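# Ball into high post cup, frame back on rests

## Task

Get the ball into the cup on top of the tall post and return the frame to its proper spot, seated on its supports. Both must stay there on their own, with no robot holding them up, and finally every gripper should release and the arms should back away.

## Robot and tools

Robots: three identical i2rt Big YAM arms named arm1, arm2 and arm3. Each has six revolving joints, a two-finger gripper and a wrist camera (arm1_cam_wrist, arm2_cam_wrist, arm3_cam_wrist). Two fixed room cameras, cam_high and cam_low, also watch the scene. The hand can reach roughly 1.0 m from the arm's base rotation axis. Because each joint moves at its own speed, the hand may sweep along a curved, wide path between two postures.

Frame: one shared scene frame, origin on the floor, +z upward. The hand point is midway between the fingertips; its z axis runs along the fingers and its y axis is the direction the fingers open and close. Poses depend on each arm's actual base placement, which is never printed. Camera calibrations (intrinsics K, distortion D, T_world_to_cam, pos_world) are given for the start of the scene and may be off by a couple of degrees and millimetres; wrist camera poses are derived from reported joint angles and can be less accurate.

Joints, all absolute targets in radians except the gripper, which is in metres: joint1_rad -2.879 to 2.879 (base yaw, positive is counter-clockwise seen from above, 0 points where the base faces); joint2_rad 0 to 3.141 (shoulder, 0 has the upper arm lying back roughly flat, larger lifts it up and over to the front); joint3_rad 0 to 3.019 (elbow, 0 fully folded, larger opens); joint4_rad -1.692 to 1.57 (hand pitch, positive tips fingers up); joint5_rad -1.57 to 1.57 (sideways hand swing, positive toward the arm's right); joint6_rad -2.094 to 2.094 (hand roll, positive clockwise viewed from behind the hand); gripper_m 0 to 0.093 (fingertip gap). A joint counts as arrived within ±0.045, ±0.14, ±0.09, ±0.055, ±0.03, ±0.035 rad and ±0.003 m respectively. Each finger pad squeezes with up to about 50 to 62 N. No single action runs longer than 15 s.

execute_actions: argument actions is a list holding exactly one action or nothing. The action is an object keyed by arm name (arm1, arm2, arm3); each arm's value is {"joints": {...}} mapping any subset of the seven joint names above to absolute target values. All commanded motions start at once and may finish at different moments. Joints or arms omitted may keep pushing toward earlier targets. An unknown key or a value outside its range rejects the whole call and nothing moves. Optional cameras lists which images to return (any of the five names, or "all"; omitted or null means all, [] means none). An empty actions list just reports state and images. The pictures line gives the order of the returned images.

wait: seconds from 0 to 10; commands nothing new, the scene keeps running, and it returns state and images like an empty execute_actions.

zoom_image: camera name and region [x0, y0, x1, y1] in pixels of that camera's latest full image, origin top-left, at most 504 by 504; gives a finer close-up.

finished_scene: pass the current scene number (integer). It is final; the goal must already hold and keep holding. Its result tells whether the task succeeded and describes the next task.

Reading results: joint_status tells how each commanded motion ended. off_target means it stopped short and may still push. contact_stop or time_out means it now holds where it stopped, though a timed-out joint may keep a target within 0.375, 0.375, 0.113, 0.225, 0.075, 0.3 rad (joints 1 to 6) and continue pressing; on_its_own lists such uncommanded activity, where "held at" is the held target, not the actual position. To relieve a push, send the joint its reported position. "joint command not followed" (often with a cause line) means a self- and inter-arm collision check blocked that arm's joint targets while its gripper command still ran; those joints show not_followed and the arm may retry them on later actions until given passable targets. If a result reports a stop, any later motion calls in the same reply are skipped. Targets very near the current position may not produce motion. A joint carrying weight droops.

Cautions: the arms do not stop on contact and can press hard. Two arms pressing hard into each other fails everything immediately, and a strong collision may too; the collision check ignores fingers, gripper housings and wrist cameras and can react late, and nothing in the state reports arm-to-arm contact. Objects touching robots do not count as collisions. Knocking anything off the work area or onto the floor fails the task; avoid drops, slips, slams and hard pushes. Loose objects may occasionally get nudged by outside disturbances. Sustained hard pushing or holding loads heats motors: a MOTOR HOT line appears at 85 °C, and at 100 °C an OVER-TEMPERATURE FAULT makes that arm and its gripper go limp and fall until cooled, with affected keys marked limit_stop_at_motor_heat; resend targets afterward. The robots keep holding the last command while you are composing a reply, and arms act independently, so one stalled arm does not pause the others. Shorter robot motion time is better.

Each tool is called after "Request:" as name(argument=value, ...) on one line, values as JSON.

## Session

Request:
execute_actions(actions=[])

Scene clock: 0.00 s.
Motor temperatures (°C, as the motors report them): arm1=[24 23 23 22 23 24] | arm2=[25 24 21 23 25 24] | arm3=[23 21 23 24 21 23]
arm1.joint_positions: joint1_rad=+0.211 joint2_rad=+0.616 joint3_rad=+1.456 joint4_rad=-1.225 joint5_rad=+0.156 joint6_rad=-0.412 gripper_m=+0.094
arm1.joint_status: not commanded
arm1.hand: x=+1.2231 y=-0.0271 z=+1.3886 quat_wxyz=(+0.123, -0.797, -0.214, +0.552) (m; scene frame)
arm2.joint_positions: joint1_rad=-0.195 joint2_rad=+0.481 joint3_rad=+1.315 joint4_rad=-1.338 joint5_rad=-0.062 joint6_rad=+0.373 gripper_m=+0.094
arm2.joint_status: not commanded
arm2.hand: x=-0.6472 y=+1.0886 z=+1.3299 quat_wxyz=(-0.479, -0.596, -0.618, +0.183) (m; scene frame)
arm3.joint_positions: joint1_rad=-0.386 joint2_rad=+0.440 joint3_rad=+1.446 joint4_rad=-1.401 joint5_rad=-0.135 joint6_rad=+0.007 gripper_m=+0.095
arm3.joint_status: not commanded
arm3.hand: x=-0.6314 y=-1.1513 z=+1.3589 quat_wxyz=(-0.497, +0.318, -0.768, -0.249) (m; scene frame)
pictures: arm1_cam_wrist, arm2_cam_wrist, arm3_cam_wrist, cam_high, cam_low
Images, in order (width x height): arm1_cam_wrist 896x504, arm2_cam_wrist 896x504, arm3_cam_wrist 896x504, cam_high 896x504, cam_low 896x504.

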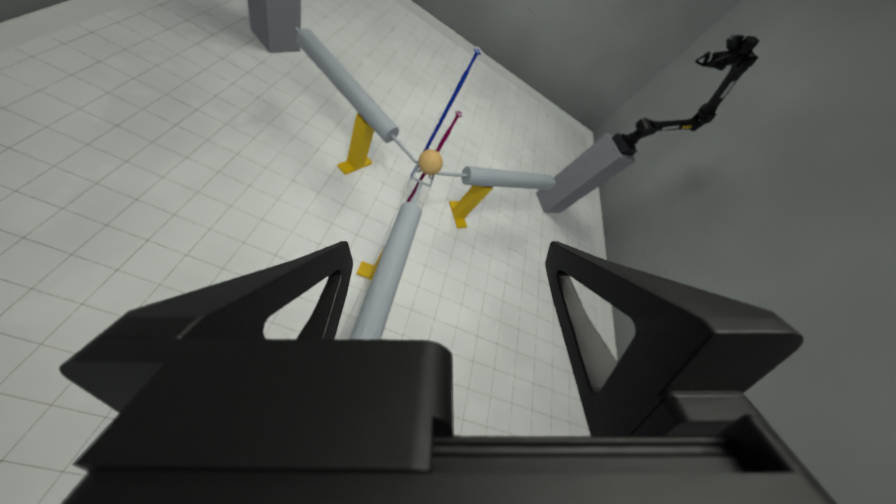

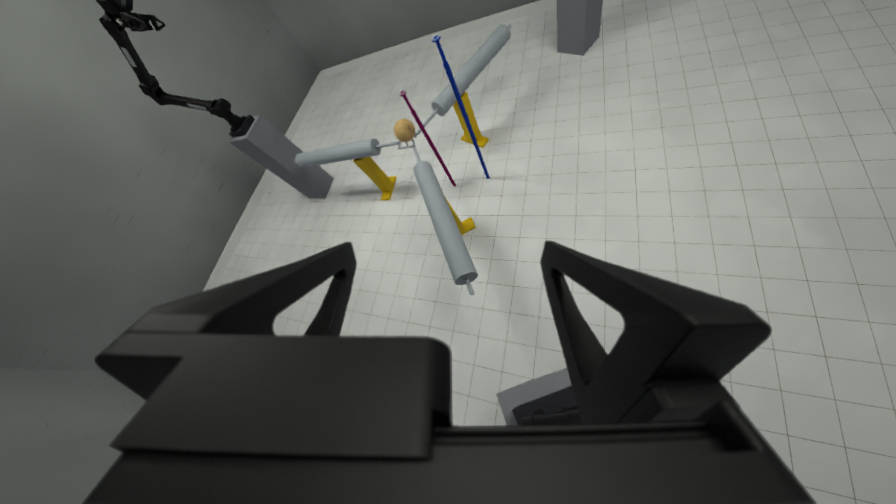

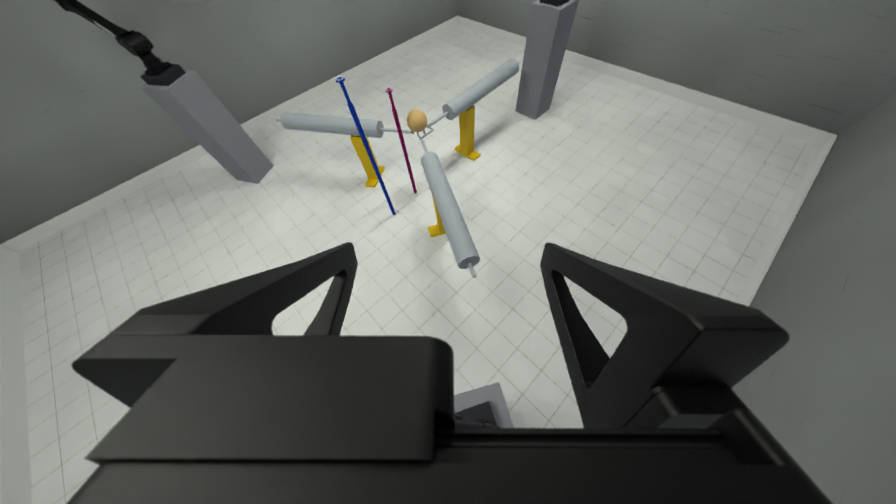

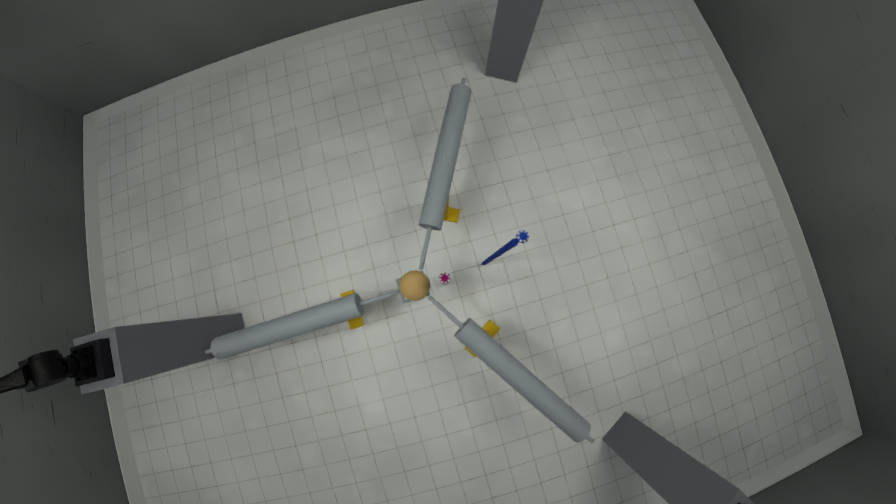

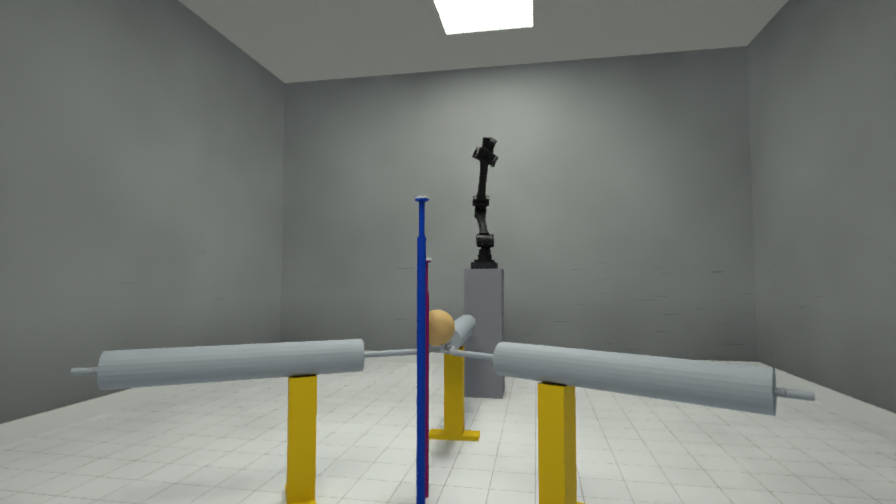

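Request:
zoom_image(camera="cam_high", region=[340, 200, 560, 360])

Request:
zoom_image(camera="cam_low", region=[340, 180, 560, 400])

Request:
zoom_image(camera="arm3_cam_wrist", region=[320, 60, 500, 180])

Request:
zoom_image(camera="arm2_cam_wrist", region=[340, 20, 520, 200])

Request:
zoom_image(camera="cam_low", region=[480, 320, 850, 504])

Region (340, 200, 560, 360) of cam_high's 896x504 image, scaled by 2.291, with more detail than that image has; it fills the top 367 rows of this view, and the rest is white.

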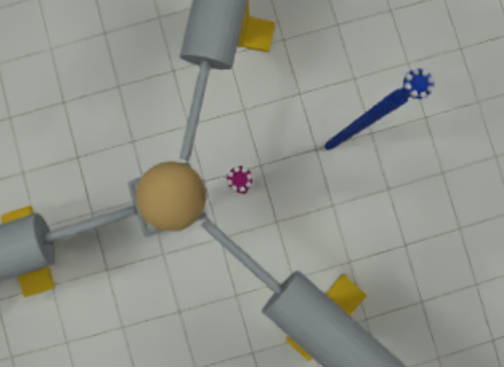

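Region (340, 180, 560, 400) of cam_low's 896x504 image, scaled by 2.291, with more detail than that image has.

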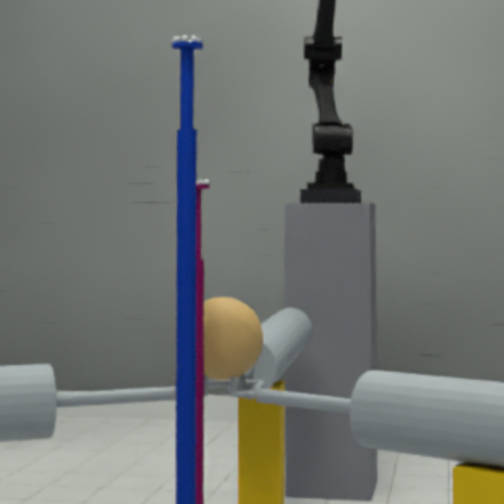

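Region (320, 60, 500, 180) of arm3_cam_wrist's 896x504 image, scaled by 2.800, with more detail than that image has.

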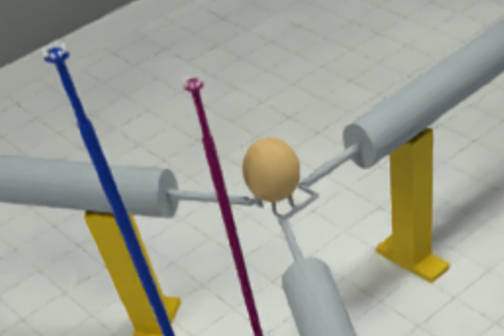

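Region (340, 20, 520, 200) of arm2_cam_wrist's 896x504 image, scaled by 2.800, with more detail than that image has.

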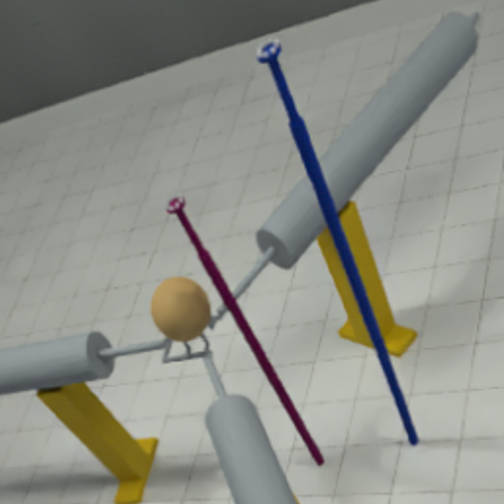

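Region (480, 320, 850, 504) of cam_low's 896x504 image, scaled by 1.362, with more detail than that image has; it fills the top 251 rows of this view, and the rest is white.

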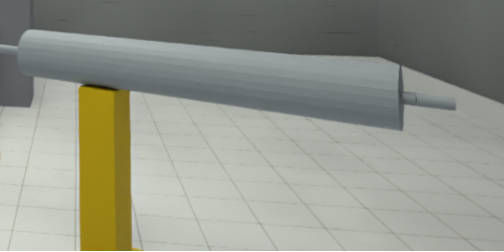

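Request:
execute_actions(actions=[{"arm1":{"joints":{"joint1_rad":0,"joint5_rad":0,"joint6_rad":0}},"arm2":{"joints":{"joint1_rad":0,"joint5_rad":0,"joint6_rad":0}},"arm3":{"joints":{"joint1_rad":0,"joint5_rad":0,"joint6_rad":0}}}], cameras=[])

Request:
execute_actions(actions=[{"arm1":{"joints":{"joint2_rad":1.6}},"arm2":{"joints":{"joint3_rad":0.6}},"arm3":{"joints":{"joint4_rad":-0.3}}}], cameras=[])

Request:
execute_actions(actions=[{"arm1":{"joints":{"joint1_rad":-0.5}},"arm2":{"joints":{"joint1_rad":0.4,"joint2_rad":1.2}},"arm3":{"joints":{"joint1_rad":0.1,"joint2_rad":1.5,"joint3_rad":0.9,"joint4_rad":-0.9}}}])

Scene clock: 40.50 s.
Motor temperatures (°C, as the motors report them): arm1=[24 23 27 22 23 24] | arm2=[25 24 24 23 25 24] | arm3=[23 21 26 24 21 23]
arm1.joint_positions: joint1_rad=+0.008 joint2_rad=+0.616 joint3_rad=+1.456 joint4_rad=-1.225 joint5_rad=+0.003 joint6_rad=-0.014 gripper_m=+0.094
arm1.joint_status: all done
arm1.hand: x=+1.2216 y=-0.0057 z=+1.3879 quat_wxyz=(+0.005, -0.826, -0.012, +0.563) (m; scene frame)
arm2.joint_positions: joint1_rad=-0.012 joint2_rad=+0.481 joint3_rad=+1.315 joint4_rad=-1.338 joint5_rad=-0.002 joint6_rad=+0.011 gripper_m=+0.094
arm2.joint_status: all done
arm2.hand: x=-0.6258 y=+1.0999 z=+1.3296 quat_wxyz=(-0.448, -0.421, -0.748, +0.248) (m; scene frame)
arm3.joint_positions: joint1_rad=-0.012 joint2_rad=+0.440 joint3_rad=+1.446 joint4_rad=-1.401 joint5_rad=-0.004 joint6_rad=+0.007 gripper_m=+0.095
arm3.joint_status: all done
arm3.hand: x=-0.6562 y=-1.1351 z=+1.3585 quat_wxyz=(-0.473, +0.425, -0.715, -0.292) (m; scene frame)
pictures: none
No camera images: the call's "cameras" was empty. Leave "cameras" out to get every camera's image.

Scene clock: 42.10 s.
Motor temperatures (°C, as the motors report them): arm1=[24 23 27 22 23 24] | arm2=[25 24 24 23 25 24] | arm3=[23 21 26 24 21 23]
arm1.joint_positions: joint1_rad=+0.008 joint2_rad=+1.614 joint3_rad=+1.456 joint4_rad=-1.225 joint5_rad=+0.003 joint6_rad=-0.013 gripper_m=+0.094
arm1.joint_status: all done
arm1.hand: x=+0.9231 y=-0.0066 z=+0.9986 quat_wxyz=(+0.005, -0.995, -0.013, +0.099) (m; scene frame)
arm2.joint_positions: joint1_rad=-0.012 joint2_rad=+0.486 joint3_rad=+0.611 joint4_rad=-1.338 joint5_rad=-0.002 joint6_rad=+0.011 gripper_m=+0.094
arm2.joint_status: all done
arm2.hand: x=-0.6287 y=+1.1012 z=+0.9843 quat_wxyz=(-0.159, -0.483, -0.856, +0.089) (m; scene frame)
arm3.joint_positions: joint1_rad=-0.012 joint2_rad=+0.440 joint3_rad=+1.446 joint4_rad=-0.317 joint5_rad=-0.004 joint6_rad=+0.007 gripper_m=+0.095
arm3.joint_status: all done
arm3.hand: x=-0.6721 y=-1.1689 z=+1.6093 quat_wxyz=(-0.773, +0.217, -0.367, -0.470) (m; scene frame)
pictures: none
No camera images: the call's "cameras" was empty. Leave "cameras" out to get every camera's image.

Scene clock: 43.73 s.
Motor temperatures (°C, as the motors report them): arm1=[24 23 27 22 23 24] | arm2=[25 24 24 23 25 24] | arm3=[23 21 26 24 21 23]
arm1.joint_positions: joint1_rad=-0.509 joint2_rad=+1.614 joint3_rad=+1.456 joint4_rad=-1.225 joint5_rad=+0.000 joint6_rad=-0.011 gripper_m=+0.094
arm1.joint_status: all done
arm1.hand: x=+0.9895 y=+0.2554 z=+0.9997 quat_wxyz=(+0.026, -0.965, +0.243, +0.097) (m; scene frame)
arm2.joint_positions: joint1_rad=+0.388 joint2_rad=+1.199 joint3_rad=+0.611 joint4_rad=-1.338 joint5_rad=+0.000 joint6_rad=+0.010 gripper_m=+0.094
arm2.joint_status: all done
arm2.hand: x=-0.5787 y=+1.1519 z=+0.8648 quat_wxyz=(+0.167, -0.305, -0.936, -0.048) (m; scene frame)
arm3.joint_positions: joint1_rad=+0.089 joint2_rad=+1.485 joint3_rad=+0.881 joint4_rad=-0.890 joint5_rad=-0.003 joint6_rad=+0.007 gripper_m=+0.095
arm3.joint_status: all done
arm3.hand: x=-0.5771 y=-0.8946 z=+0.8293 quat_wxyz=(-0.030, +0.554, -0.831, -0.026) (m; scene frame)
pictures: arm1_cam_wrist, arm2_cam_wrist, arm3_cam_wrist, cam_high, cam_low
camera_calibration (this result's frames):
arm1_cam_wrist: T_world_to_cam=[[0.476826, 0.878998, 0.0000219081, -0.694503], [0.801521, -0.434808, 0.410496, -1.08394], [0.360835, -0.195718, -0.911862, 0.726266], [0, 0, 0, 1]] pos_world=[0.937892, 0.281306, 1.10722]
arm2_cam_wrist: T_world_to_cam=[[-0.59175, -0.805873, 0.0200115, 0.566343], [-0.43795, 0.342228, 0.831312, -1.36471], [-0.676781, 0.483165, -0.555445, -0.343302], [0, 0, 0, 1]] pos_world=[-0.494882, 1.08931, 0.932481]
arm3_cam_wrist: T_world_to_cam=[[0.924172, -0.38194, -0.00524425, 0.195291], [-0.322716, -0.788066, 0.52422, -1.32271], [-0.204354, -0.482777, -0.851567, 0.28057], [0, 0, 0, 1]] pos_world=[-0.550005, -0.832338, 0.933338]
Images, in order (width x height): arm1_cam_wrist 896x504, arm2_cam_wrist 896x504, arm3_cam_wrist 896x504, cam_high 896x504, cam_low 896x504.

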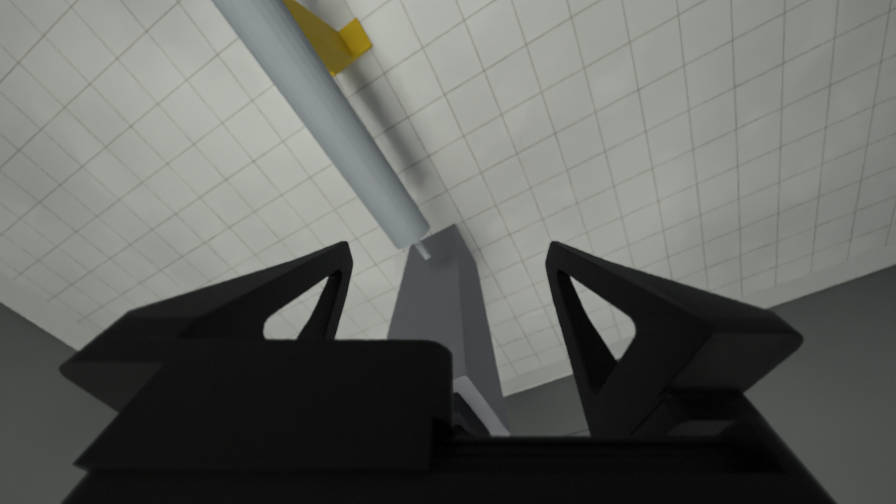

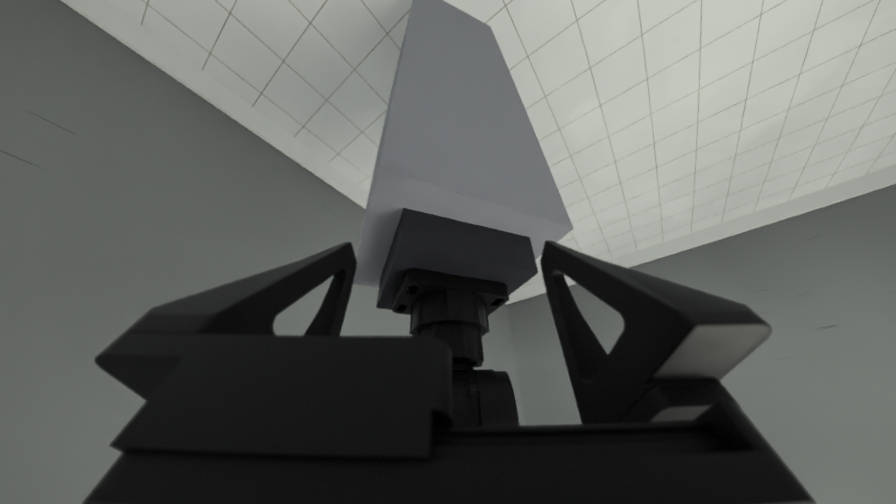

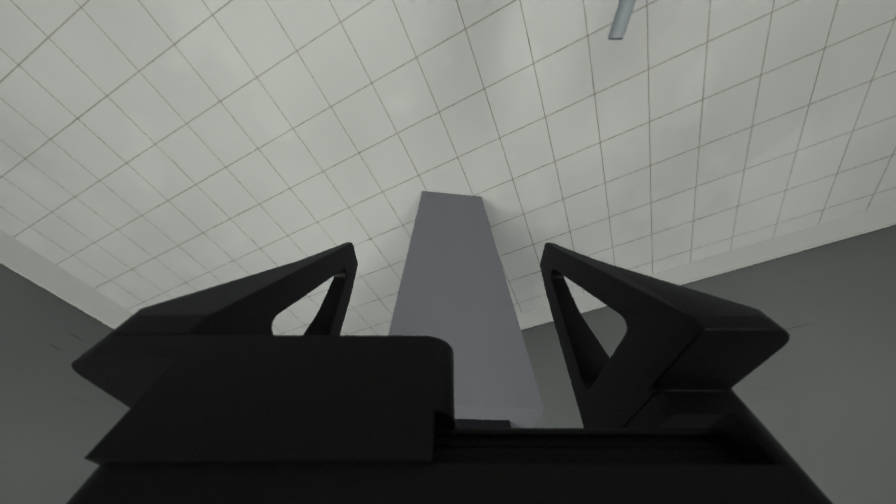

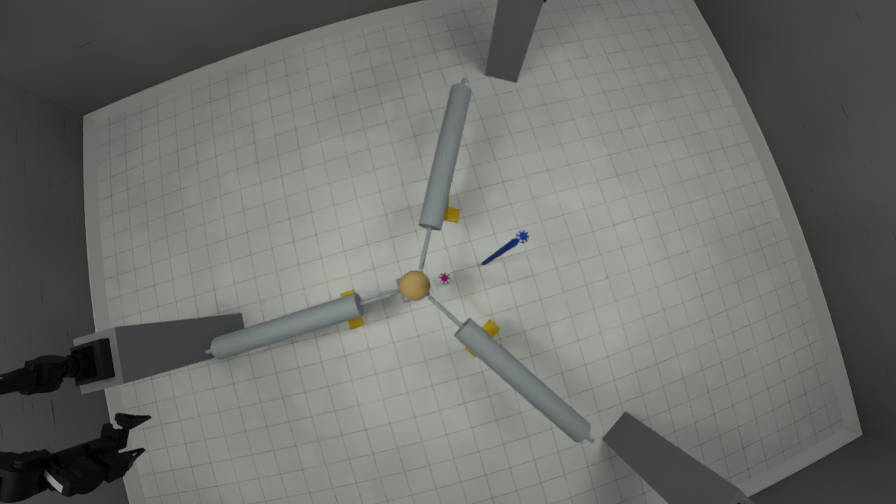

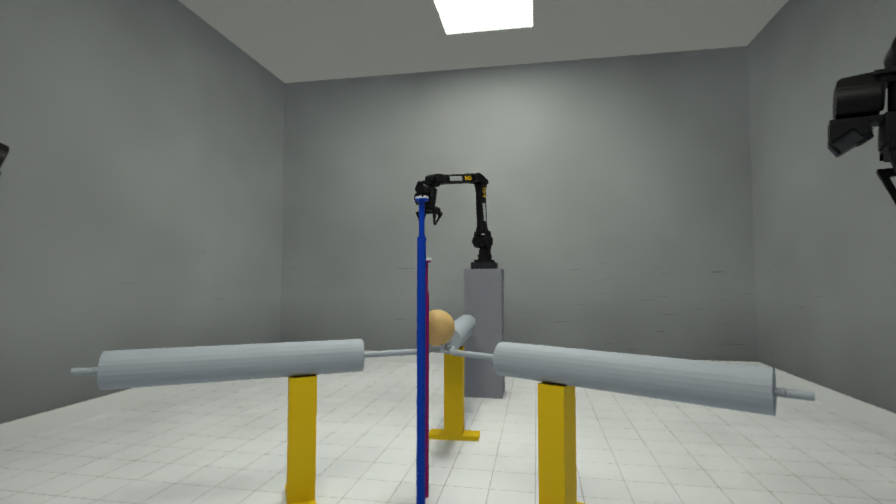

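Request:
execute_actions(actions=[{"arm1":{"joints":{"joint1_rad":-0.3,"joint4_rad":-0.103,"joint6_rad":-0.34}},"arm2":{"joints":{"joint1_rad":0.215,"joint3_rad":1.31,"joint4_rad":-0.575,"joint6_rad":0.205}},"arm3":{"joints":{"joint1_rad":-0.326,"joint3_rad":1.643,"joint4_rad":-0.802,"joint6_rad":-0.32}}}], cameras=[])

Request:
execute_actions(actions=[{"arm1":{"joints":{"joint2_rad":2.041,"joint3_rad":0.573}},"arm2":{"joints":{"joint2_rad":2.306}},"arm3":{"joints":{"joint2_rad":2.412}}}])

Scene clock: 70.50 s.
Motor temperatures (°C, as the motors report them): arm1=[24 24 28 22 23 24] | arm2=[25 24 24 23 25 24] | arm3=[23 22 28 24 21 23]
arm1.joint_positions: joint1_rad=-0.292 joint2_rad=+1.614 joint3_rad=+1.456 joint4_rad=-0.131 joint5_rad=-0.001 joint6_rad=-0.326 gripper_m=+0.094
arm1.joint_status: all done
arm1.hand: x=+0.7648 y=+0.2022 z=+1.1731 quat_wxyz=(+0.183, -0.798, -0.016, +0.574) (m; scene frame)
arm2.joint_positions: joint1_rad=+0.222 joint2_rad=+1.189 joint3_rad=+1.268 joint4_rad=-0.599 joint5_rad=+0.000 joint6_rad=+0.194 gripper_m=+0.094
arm2.joint_status: all done
arm2.hand: x=-0.3445 y=+0.8799 z=+1.2172 quat_wxyz=(-0.482, -0.404, -0.763, +0.150) (m; scene frame)
arm3.joint_positions: joint1_rad=-0.339 joint2_rad=+1.490 joint3_rad=+1.597 joint4_rad=-0.810 joint5_rad=+0.000 joint6_rad=-0.307 gripper_m=+0.095
arm3.joint_status: all done
arm3.hand: x=-0.2663 y=-0.8287 z=+1.1712 quat_wxyz=(-0.408, +0.458, -0.784, -0.097) (m; scene frame)
pictures: none
No camera images: the call's "cameras" was empty. Leave "cameras" out to get every camera's image.

Scene clock: 72.17 s.
Motor temperatures (°C, as the motors report them): arm1=[24 24 28 22 23 24] | arm2=[25 25 24 23 25 24] | arm3=[23 22 28 24 21 23]
arm1.joint_positions: joint1_rad=-0.292 joint2_rad=+2.046 joint3_rad=+0.578 joint4_rad=-0.108 joint5_rad=-0.001 joint6_rad=-0.327 gripper_m=+0.094
arm1.joint_status: all done
arm1.hand: x=+1.1668 y=+0.0850 z=+0.6025 quat_wxyz=(+0.002, -1.000, -0.020, +0.003) (m; scene frame)
arm2.joint_positions: joint1_rad=+0.222 joint2_rad=+2.309 joint3_rad=+1.285 joint4_rad=-0.588 joint5_rad=+0.000 joint6_rad=+0.194 gripper_m=+0.094
arm2.joint_status: all done
arm2.hand: x=-0.3603 y=+0.8895 z=+0.5948 quat_wxyz=(+0.017, -0.470, -0.883, -0.002) (m; scene frame)
arm3.joint_positions: joint1_rad=-0.339 joint2_rad=+2.422 joint3_rad=+1.628 joint4_rad=-0.807 joint5_rad=+0.000 joint6_rad=-0.307 gripper_m=+0.095
arm3.joint_status: all done
arm3.hand: x=-0.2805 y=-0.8362 z=+0.5871 quat_wxyz=(+0.016, +0.506, -0.862, +0.000) (m; scene frame)
pictures: arm1_cam_wrist, arm2_cam_wrist, arm3_cam_wrist, cam_high, cam_low
camera_calibration (this result's frames):
arm1_cam_wrist: T_world_to_cam=[[-0.0359465, 0.999352, 0.00194193, -0.0422871], [0.814511, 0.0281718, 0.579464, -1.29344], [0.579033, 0.0224114, -0.814996, -0.0647272], [0, 0, 0, 1]] pos_world=[1.08948, 0.0801489, 0.696833]
arm2_cam_wrist: T_world_to_cam=[[-0.833888, -0.551592, 0.0194305, 0.17647], [-0.42426, 0.663113, 0.616673, -1.10763], [-0.353036, 0.505992, -0.78698, 0.0153945], [0, 0, 0, 1]] pos_world=[-0.317332, 0.824034, 0.691732]
arm3_cam_wrist: T_world_to_cam=[[0.874549, -0.484796, -0.0117275, -0.153933], [-0.377261, -0.695358, 0.611679, -1.04308], [-0.304695, -0.530519, -0.791019, 0.0594602], [0, 0, 0, 1]] pos_world=[-0.240776, -0.768398, 0.683262]
Images, in order (width x height): arm1_cam_wrist 896x504, arm2_cam_wrist 896x504, arm3_cam_wrist 896x504, cam_high 896x504, cam_low 896x504.

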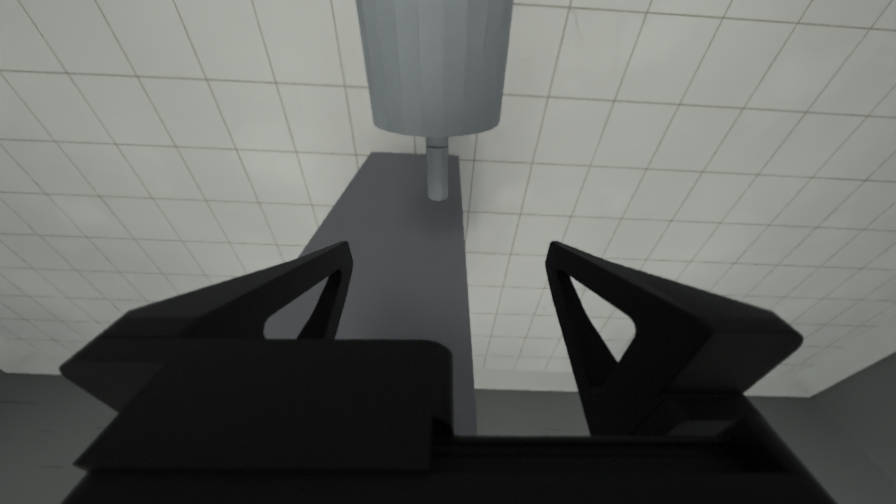

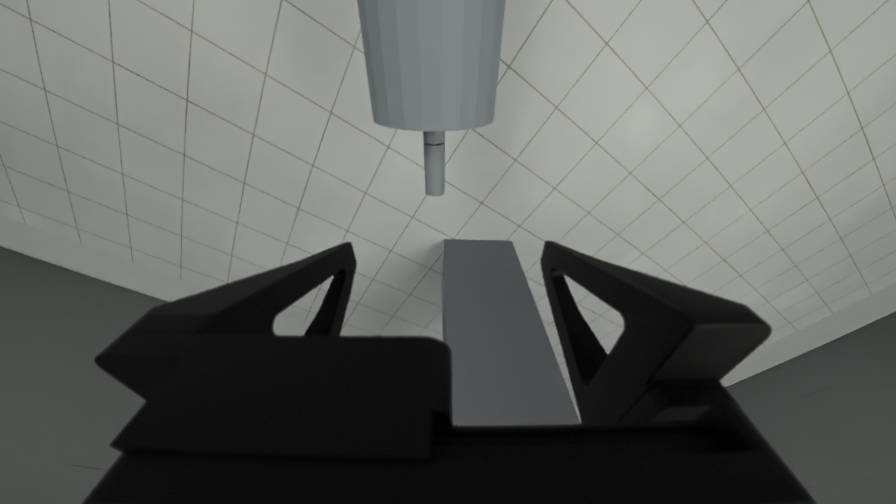

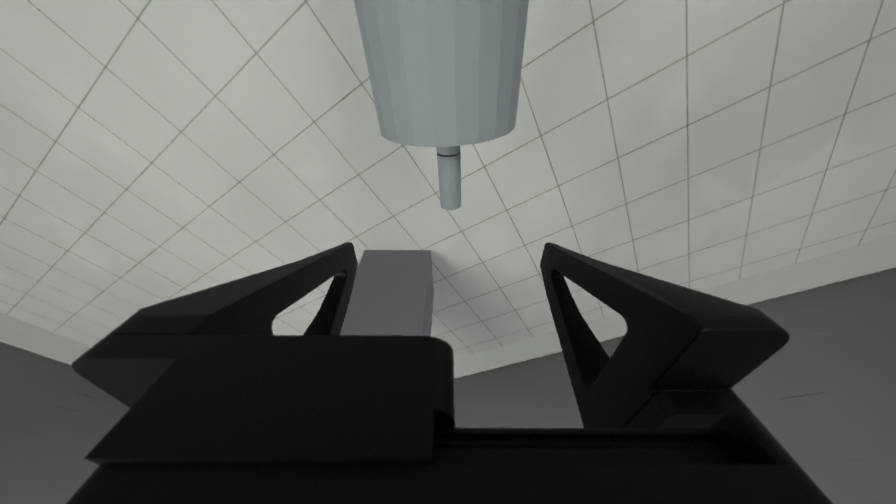

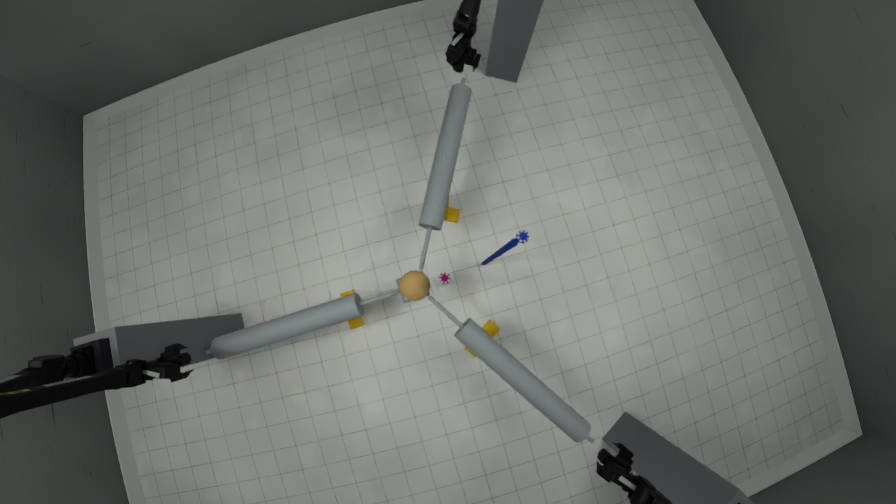

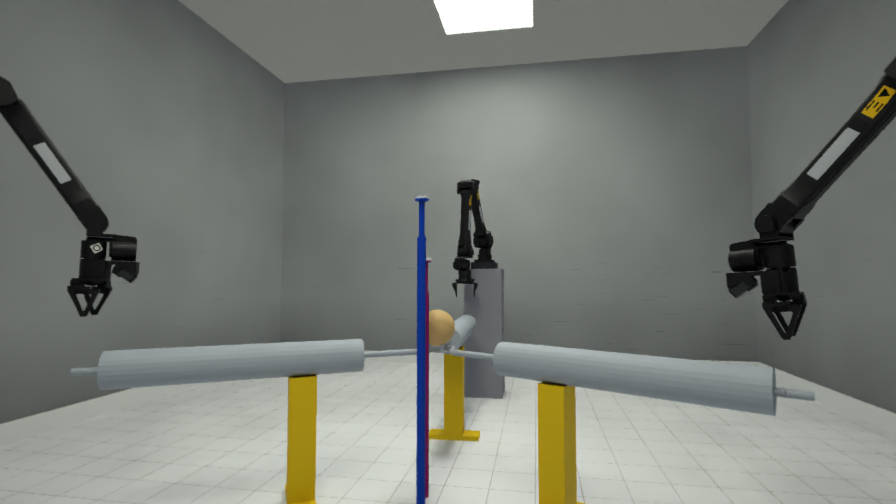

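Request:
execute_actions(actions=[{"arm1":{"joints":{"joint1_rad":-0.25,"joint2_rad":2.36,"joint3_rad":0.67,"joint4_rad":0.1,"joint6_rad":-0.29}},"arm2":{"joints":{"joint1_rad":0.245,"joint2_rad":2.49,"joint3_rad":1.35,"joint4_rad":-0.44,"joint6_rad":0.23}},"arm3":{"joints":{"joint1_rad":-0.352,"joint2_rad":2.56,"joint3_rad":1.65,"joint4_rad":-0.67,"joint6_rad":-0.345}}}], cameras=[])

Request:
execute_actions(actions=[{"arm1":{"joints":{"joint2_rad":2.585,"joint3_rad":0.78,"joint4_rad":0.26}},"arm2":{"joints":{"joint2_rad":2.635,"joint3_rad":1.395,"joint4_rad":-0.305}},"arm3":{"joints":{"joint2_rad":2.678,"joint3_rad":1.67,"joint4_rad":-0.54}}}])

Scene clock: 89.83 s.
Motor temperatures (°C, as the motors report them): arm1=[24 24 25 22 23 24] | arm2=[25 26 24 23 25 24] | arm3=[23 24 27 24 21 23]
arm1.joint_positions: joint1_rad=-0.257 joint2_rad=+2.370 joint3_rad=+0.668 joint4_rad=+0.083 joint5_rad=-0.001 joint6_rad=-0.304 gripper_m=+0.094
arm1.joint_status: all done
arm1.hand: x=+1.1775 y=+0.0718 z=+0.5135 quat_wxyz=(-0.004, -1.000, -0.025, -0.018) (m; scene frame)
arm2.joint_positions: joint1_rad=+0.229 joint2_rad=+2.493 joint3_rad=+1.342 joint4_rad=-0.456 joint5_rad=+0.000 joint6_rad=+0.219 gripper_m=+0.094
arm2.joint_status: all done
arm2.hand: x=-0.3607 y=+0.8943 z=+0.5122 quat_wxyz=(+0.015, -0.478, -0.878, -0.001) (m; scene frame)
arm3.joint_positions: joint1_rad=-0.339 joint2_rad=+2.552 joint3_rad=+1.632 joint4_rad=-0.680 joint5_rad=+0.000 joint6_rad=-0.332 gripper_m=+0.095
arm3.joint_status: all done
arm3.hand: x=-0.2902 y=-0.8446 z=+0.5111 quat_wxyz=(+0.016, +0.517, -0.856, -0.001) (m; scene frame)
pictures: none
No camera images: the call's "cameras" was empty. Leave "cameras" out to get every camera's image.

Scene clock: 90.93 s.
Motor temperatures (°C, as the motors report them): arm1=[24 24 25 22 23 24] | arm2=[25 26 24 23 25 24] | arm3=[23 24 27 24 21 23]
arm1.joint_positions: joint1_rad=-0.254 joint2_rad=+2.503 joint3_rad=+0.769 joint4_rad=+0.248 joint5_rad=-0.024 joint6_rad=-0.295 gripper_m=+0.094
arm1.joint_status: all done
arm1.hand: x=+1.1310 y=+0.0792 z=+0.4722 quat_wxyz=(+0.003, -0.999, -0.023, +0.049) (m; scene frame)
arm2.joint_positions: joint1_rad=+0.229 joint2_rad=+2.630 joint3_rad=+1.387 joint4_rad=-0.320 joint5_rad=+0.002 joint6_rad=+0.221 gripper_m=+0.094
arm2.joint_status: all done
arm2.hand: x=-0.3613 y=+0.8941 z=+0.4510 quat_wxyz=(-0.006, -0.478, -0.878, +0.007) (m; scene frame)
arm3.joint_positions: joint1_rad=-0.339 joint2_rad=+2.662 joint3_rad=+1.653 joint4_rad=-0.551 joint5_rad=+0.000 joint6_rad=-0.332 gripper_m=+0.095
arm3.joint_status: all done
arm3.hand: x=-0.2934 y=-0.8470 z=+0.4517 quat_wxyz=(-0.003, +0.517, -0.856, -0.005) (m; scene frame)
pictures: arm1_cam_wrist, arm2_cam_wrist, arm3_cam_wrist, cam_high, cam_low
camera_calibration (this result's frames):
arm1_cam_wrist: T_world_to_cam=[[-0.0420484, 0.999098, 0.00594327, -0.0324908], [0.864124, 0.0333806, 0.50217, -1.20859], [0.501519, 0.0262512, -0.864748, -0.0391874], [0, 0, 0, 1]] pos_world=[1.06266, 0.0738336, 0.573223]
arm2_cam_wrist: T_world_to_cam=[[-0.844365, -0.535646, 0.0114593, 0.166452], [-0.431549, 0.692635, 0.577946, -1.03397], [-0.317512, 0.483052, -0.815994, -0.0540918], [0, 0, 0, 1]] pos_world=[-0.322838, 0.831454, 0.551534]
arm3_cam_wrist: T_world_to_cam=[[0.886321, -0.46307, 0.00086486, -0.133261], [-0.377433, -0.721327, 0.580716, -0.980799], [-0.268289, -0.515028, -0.814105, -0.0230547], [0, 0, 0, 1]] pos_world=[-0.258259, -0.78106, 0.550912]
Images, in order (width x height): arm1_cam_wrist 896x504, arm2_cam_wrist 896x504, arm3_cam_wrist 896x504, cam_high 896x504, cam_low 896x504.

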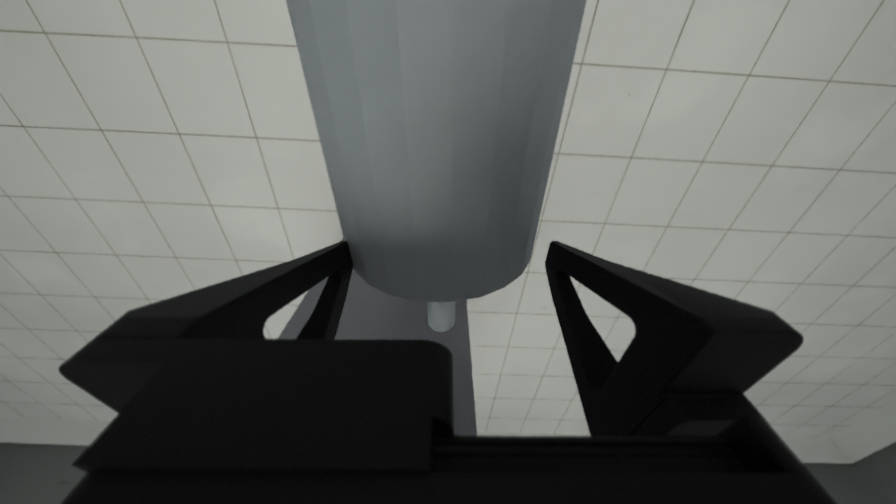

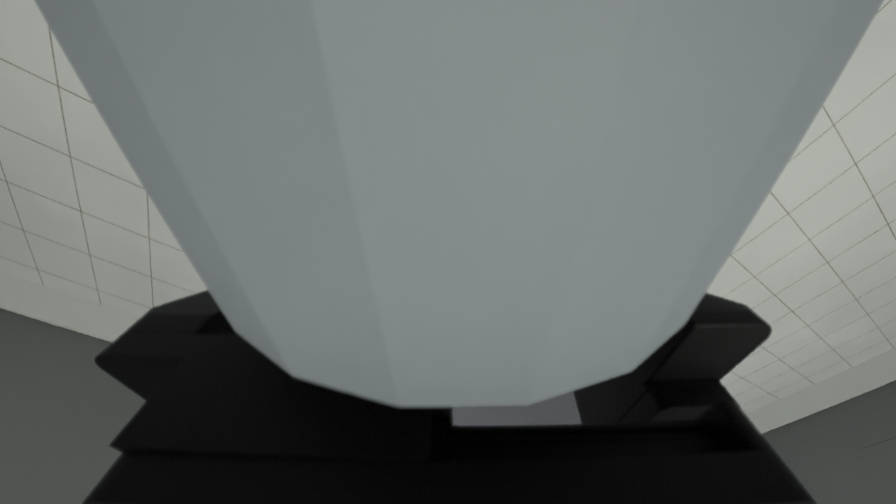

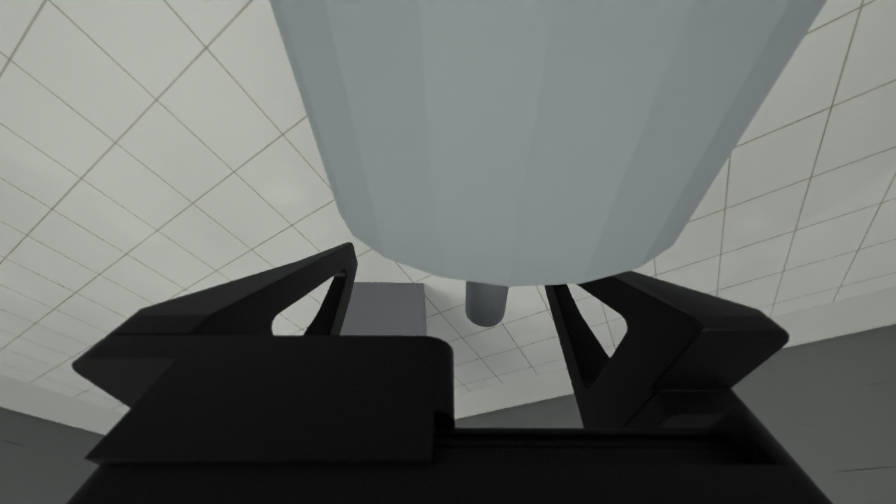

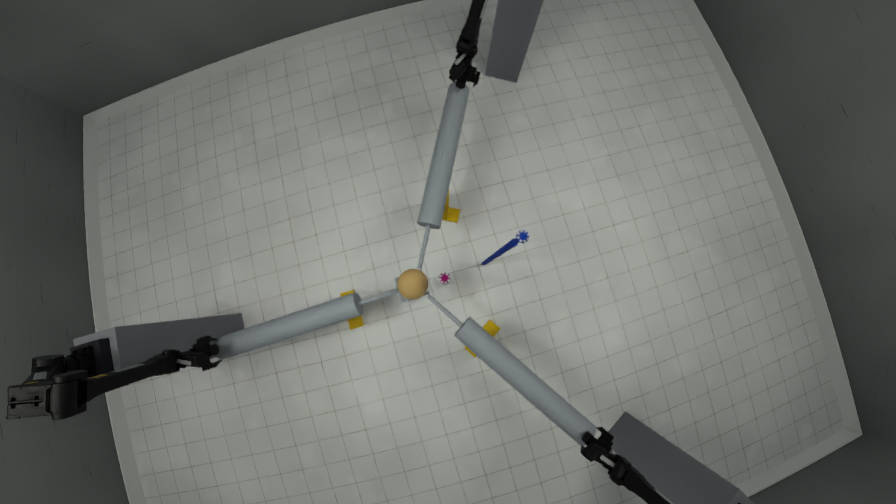

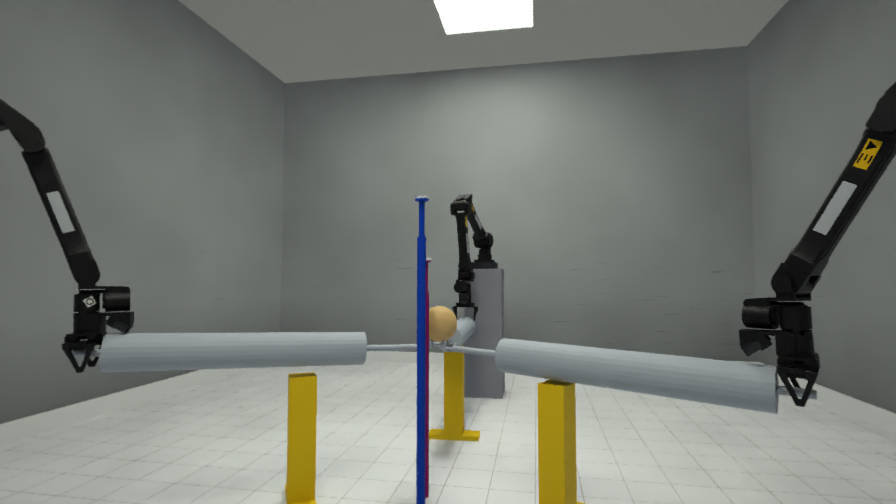

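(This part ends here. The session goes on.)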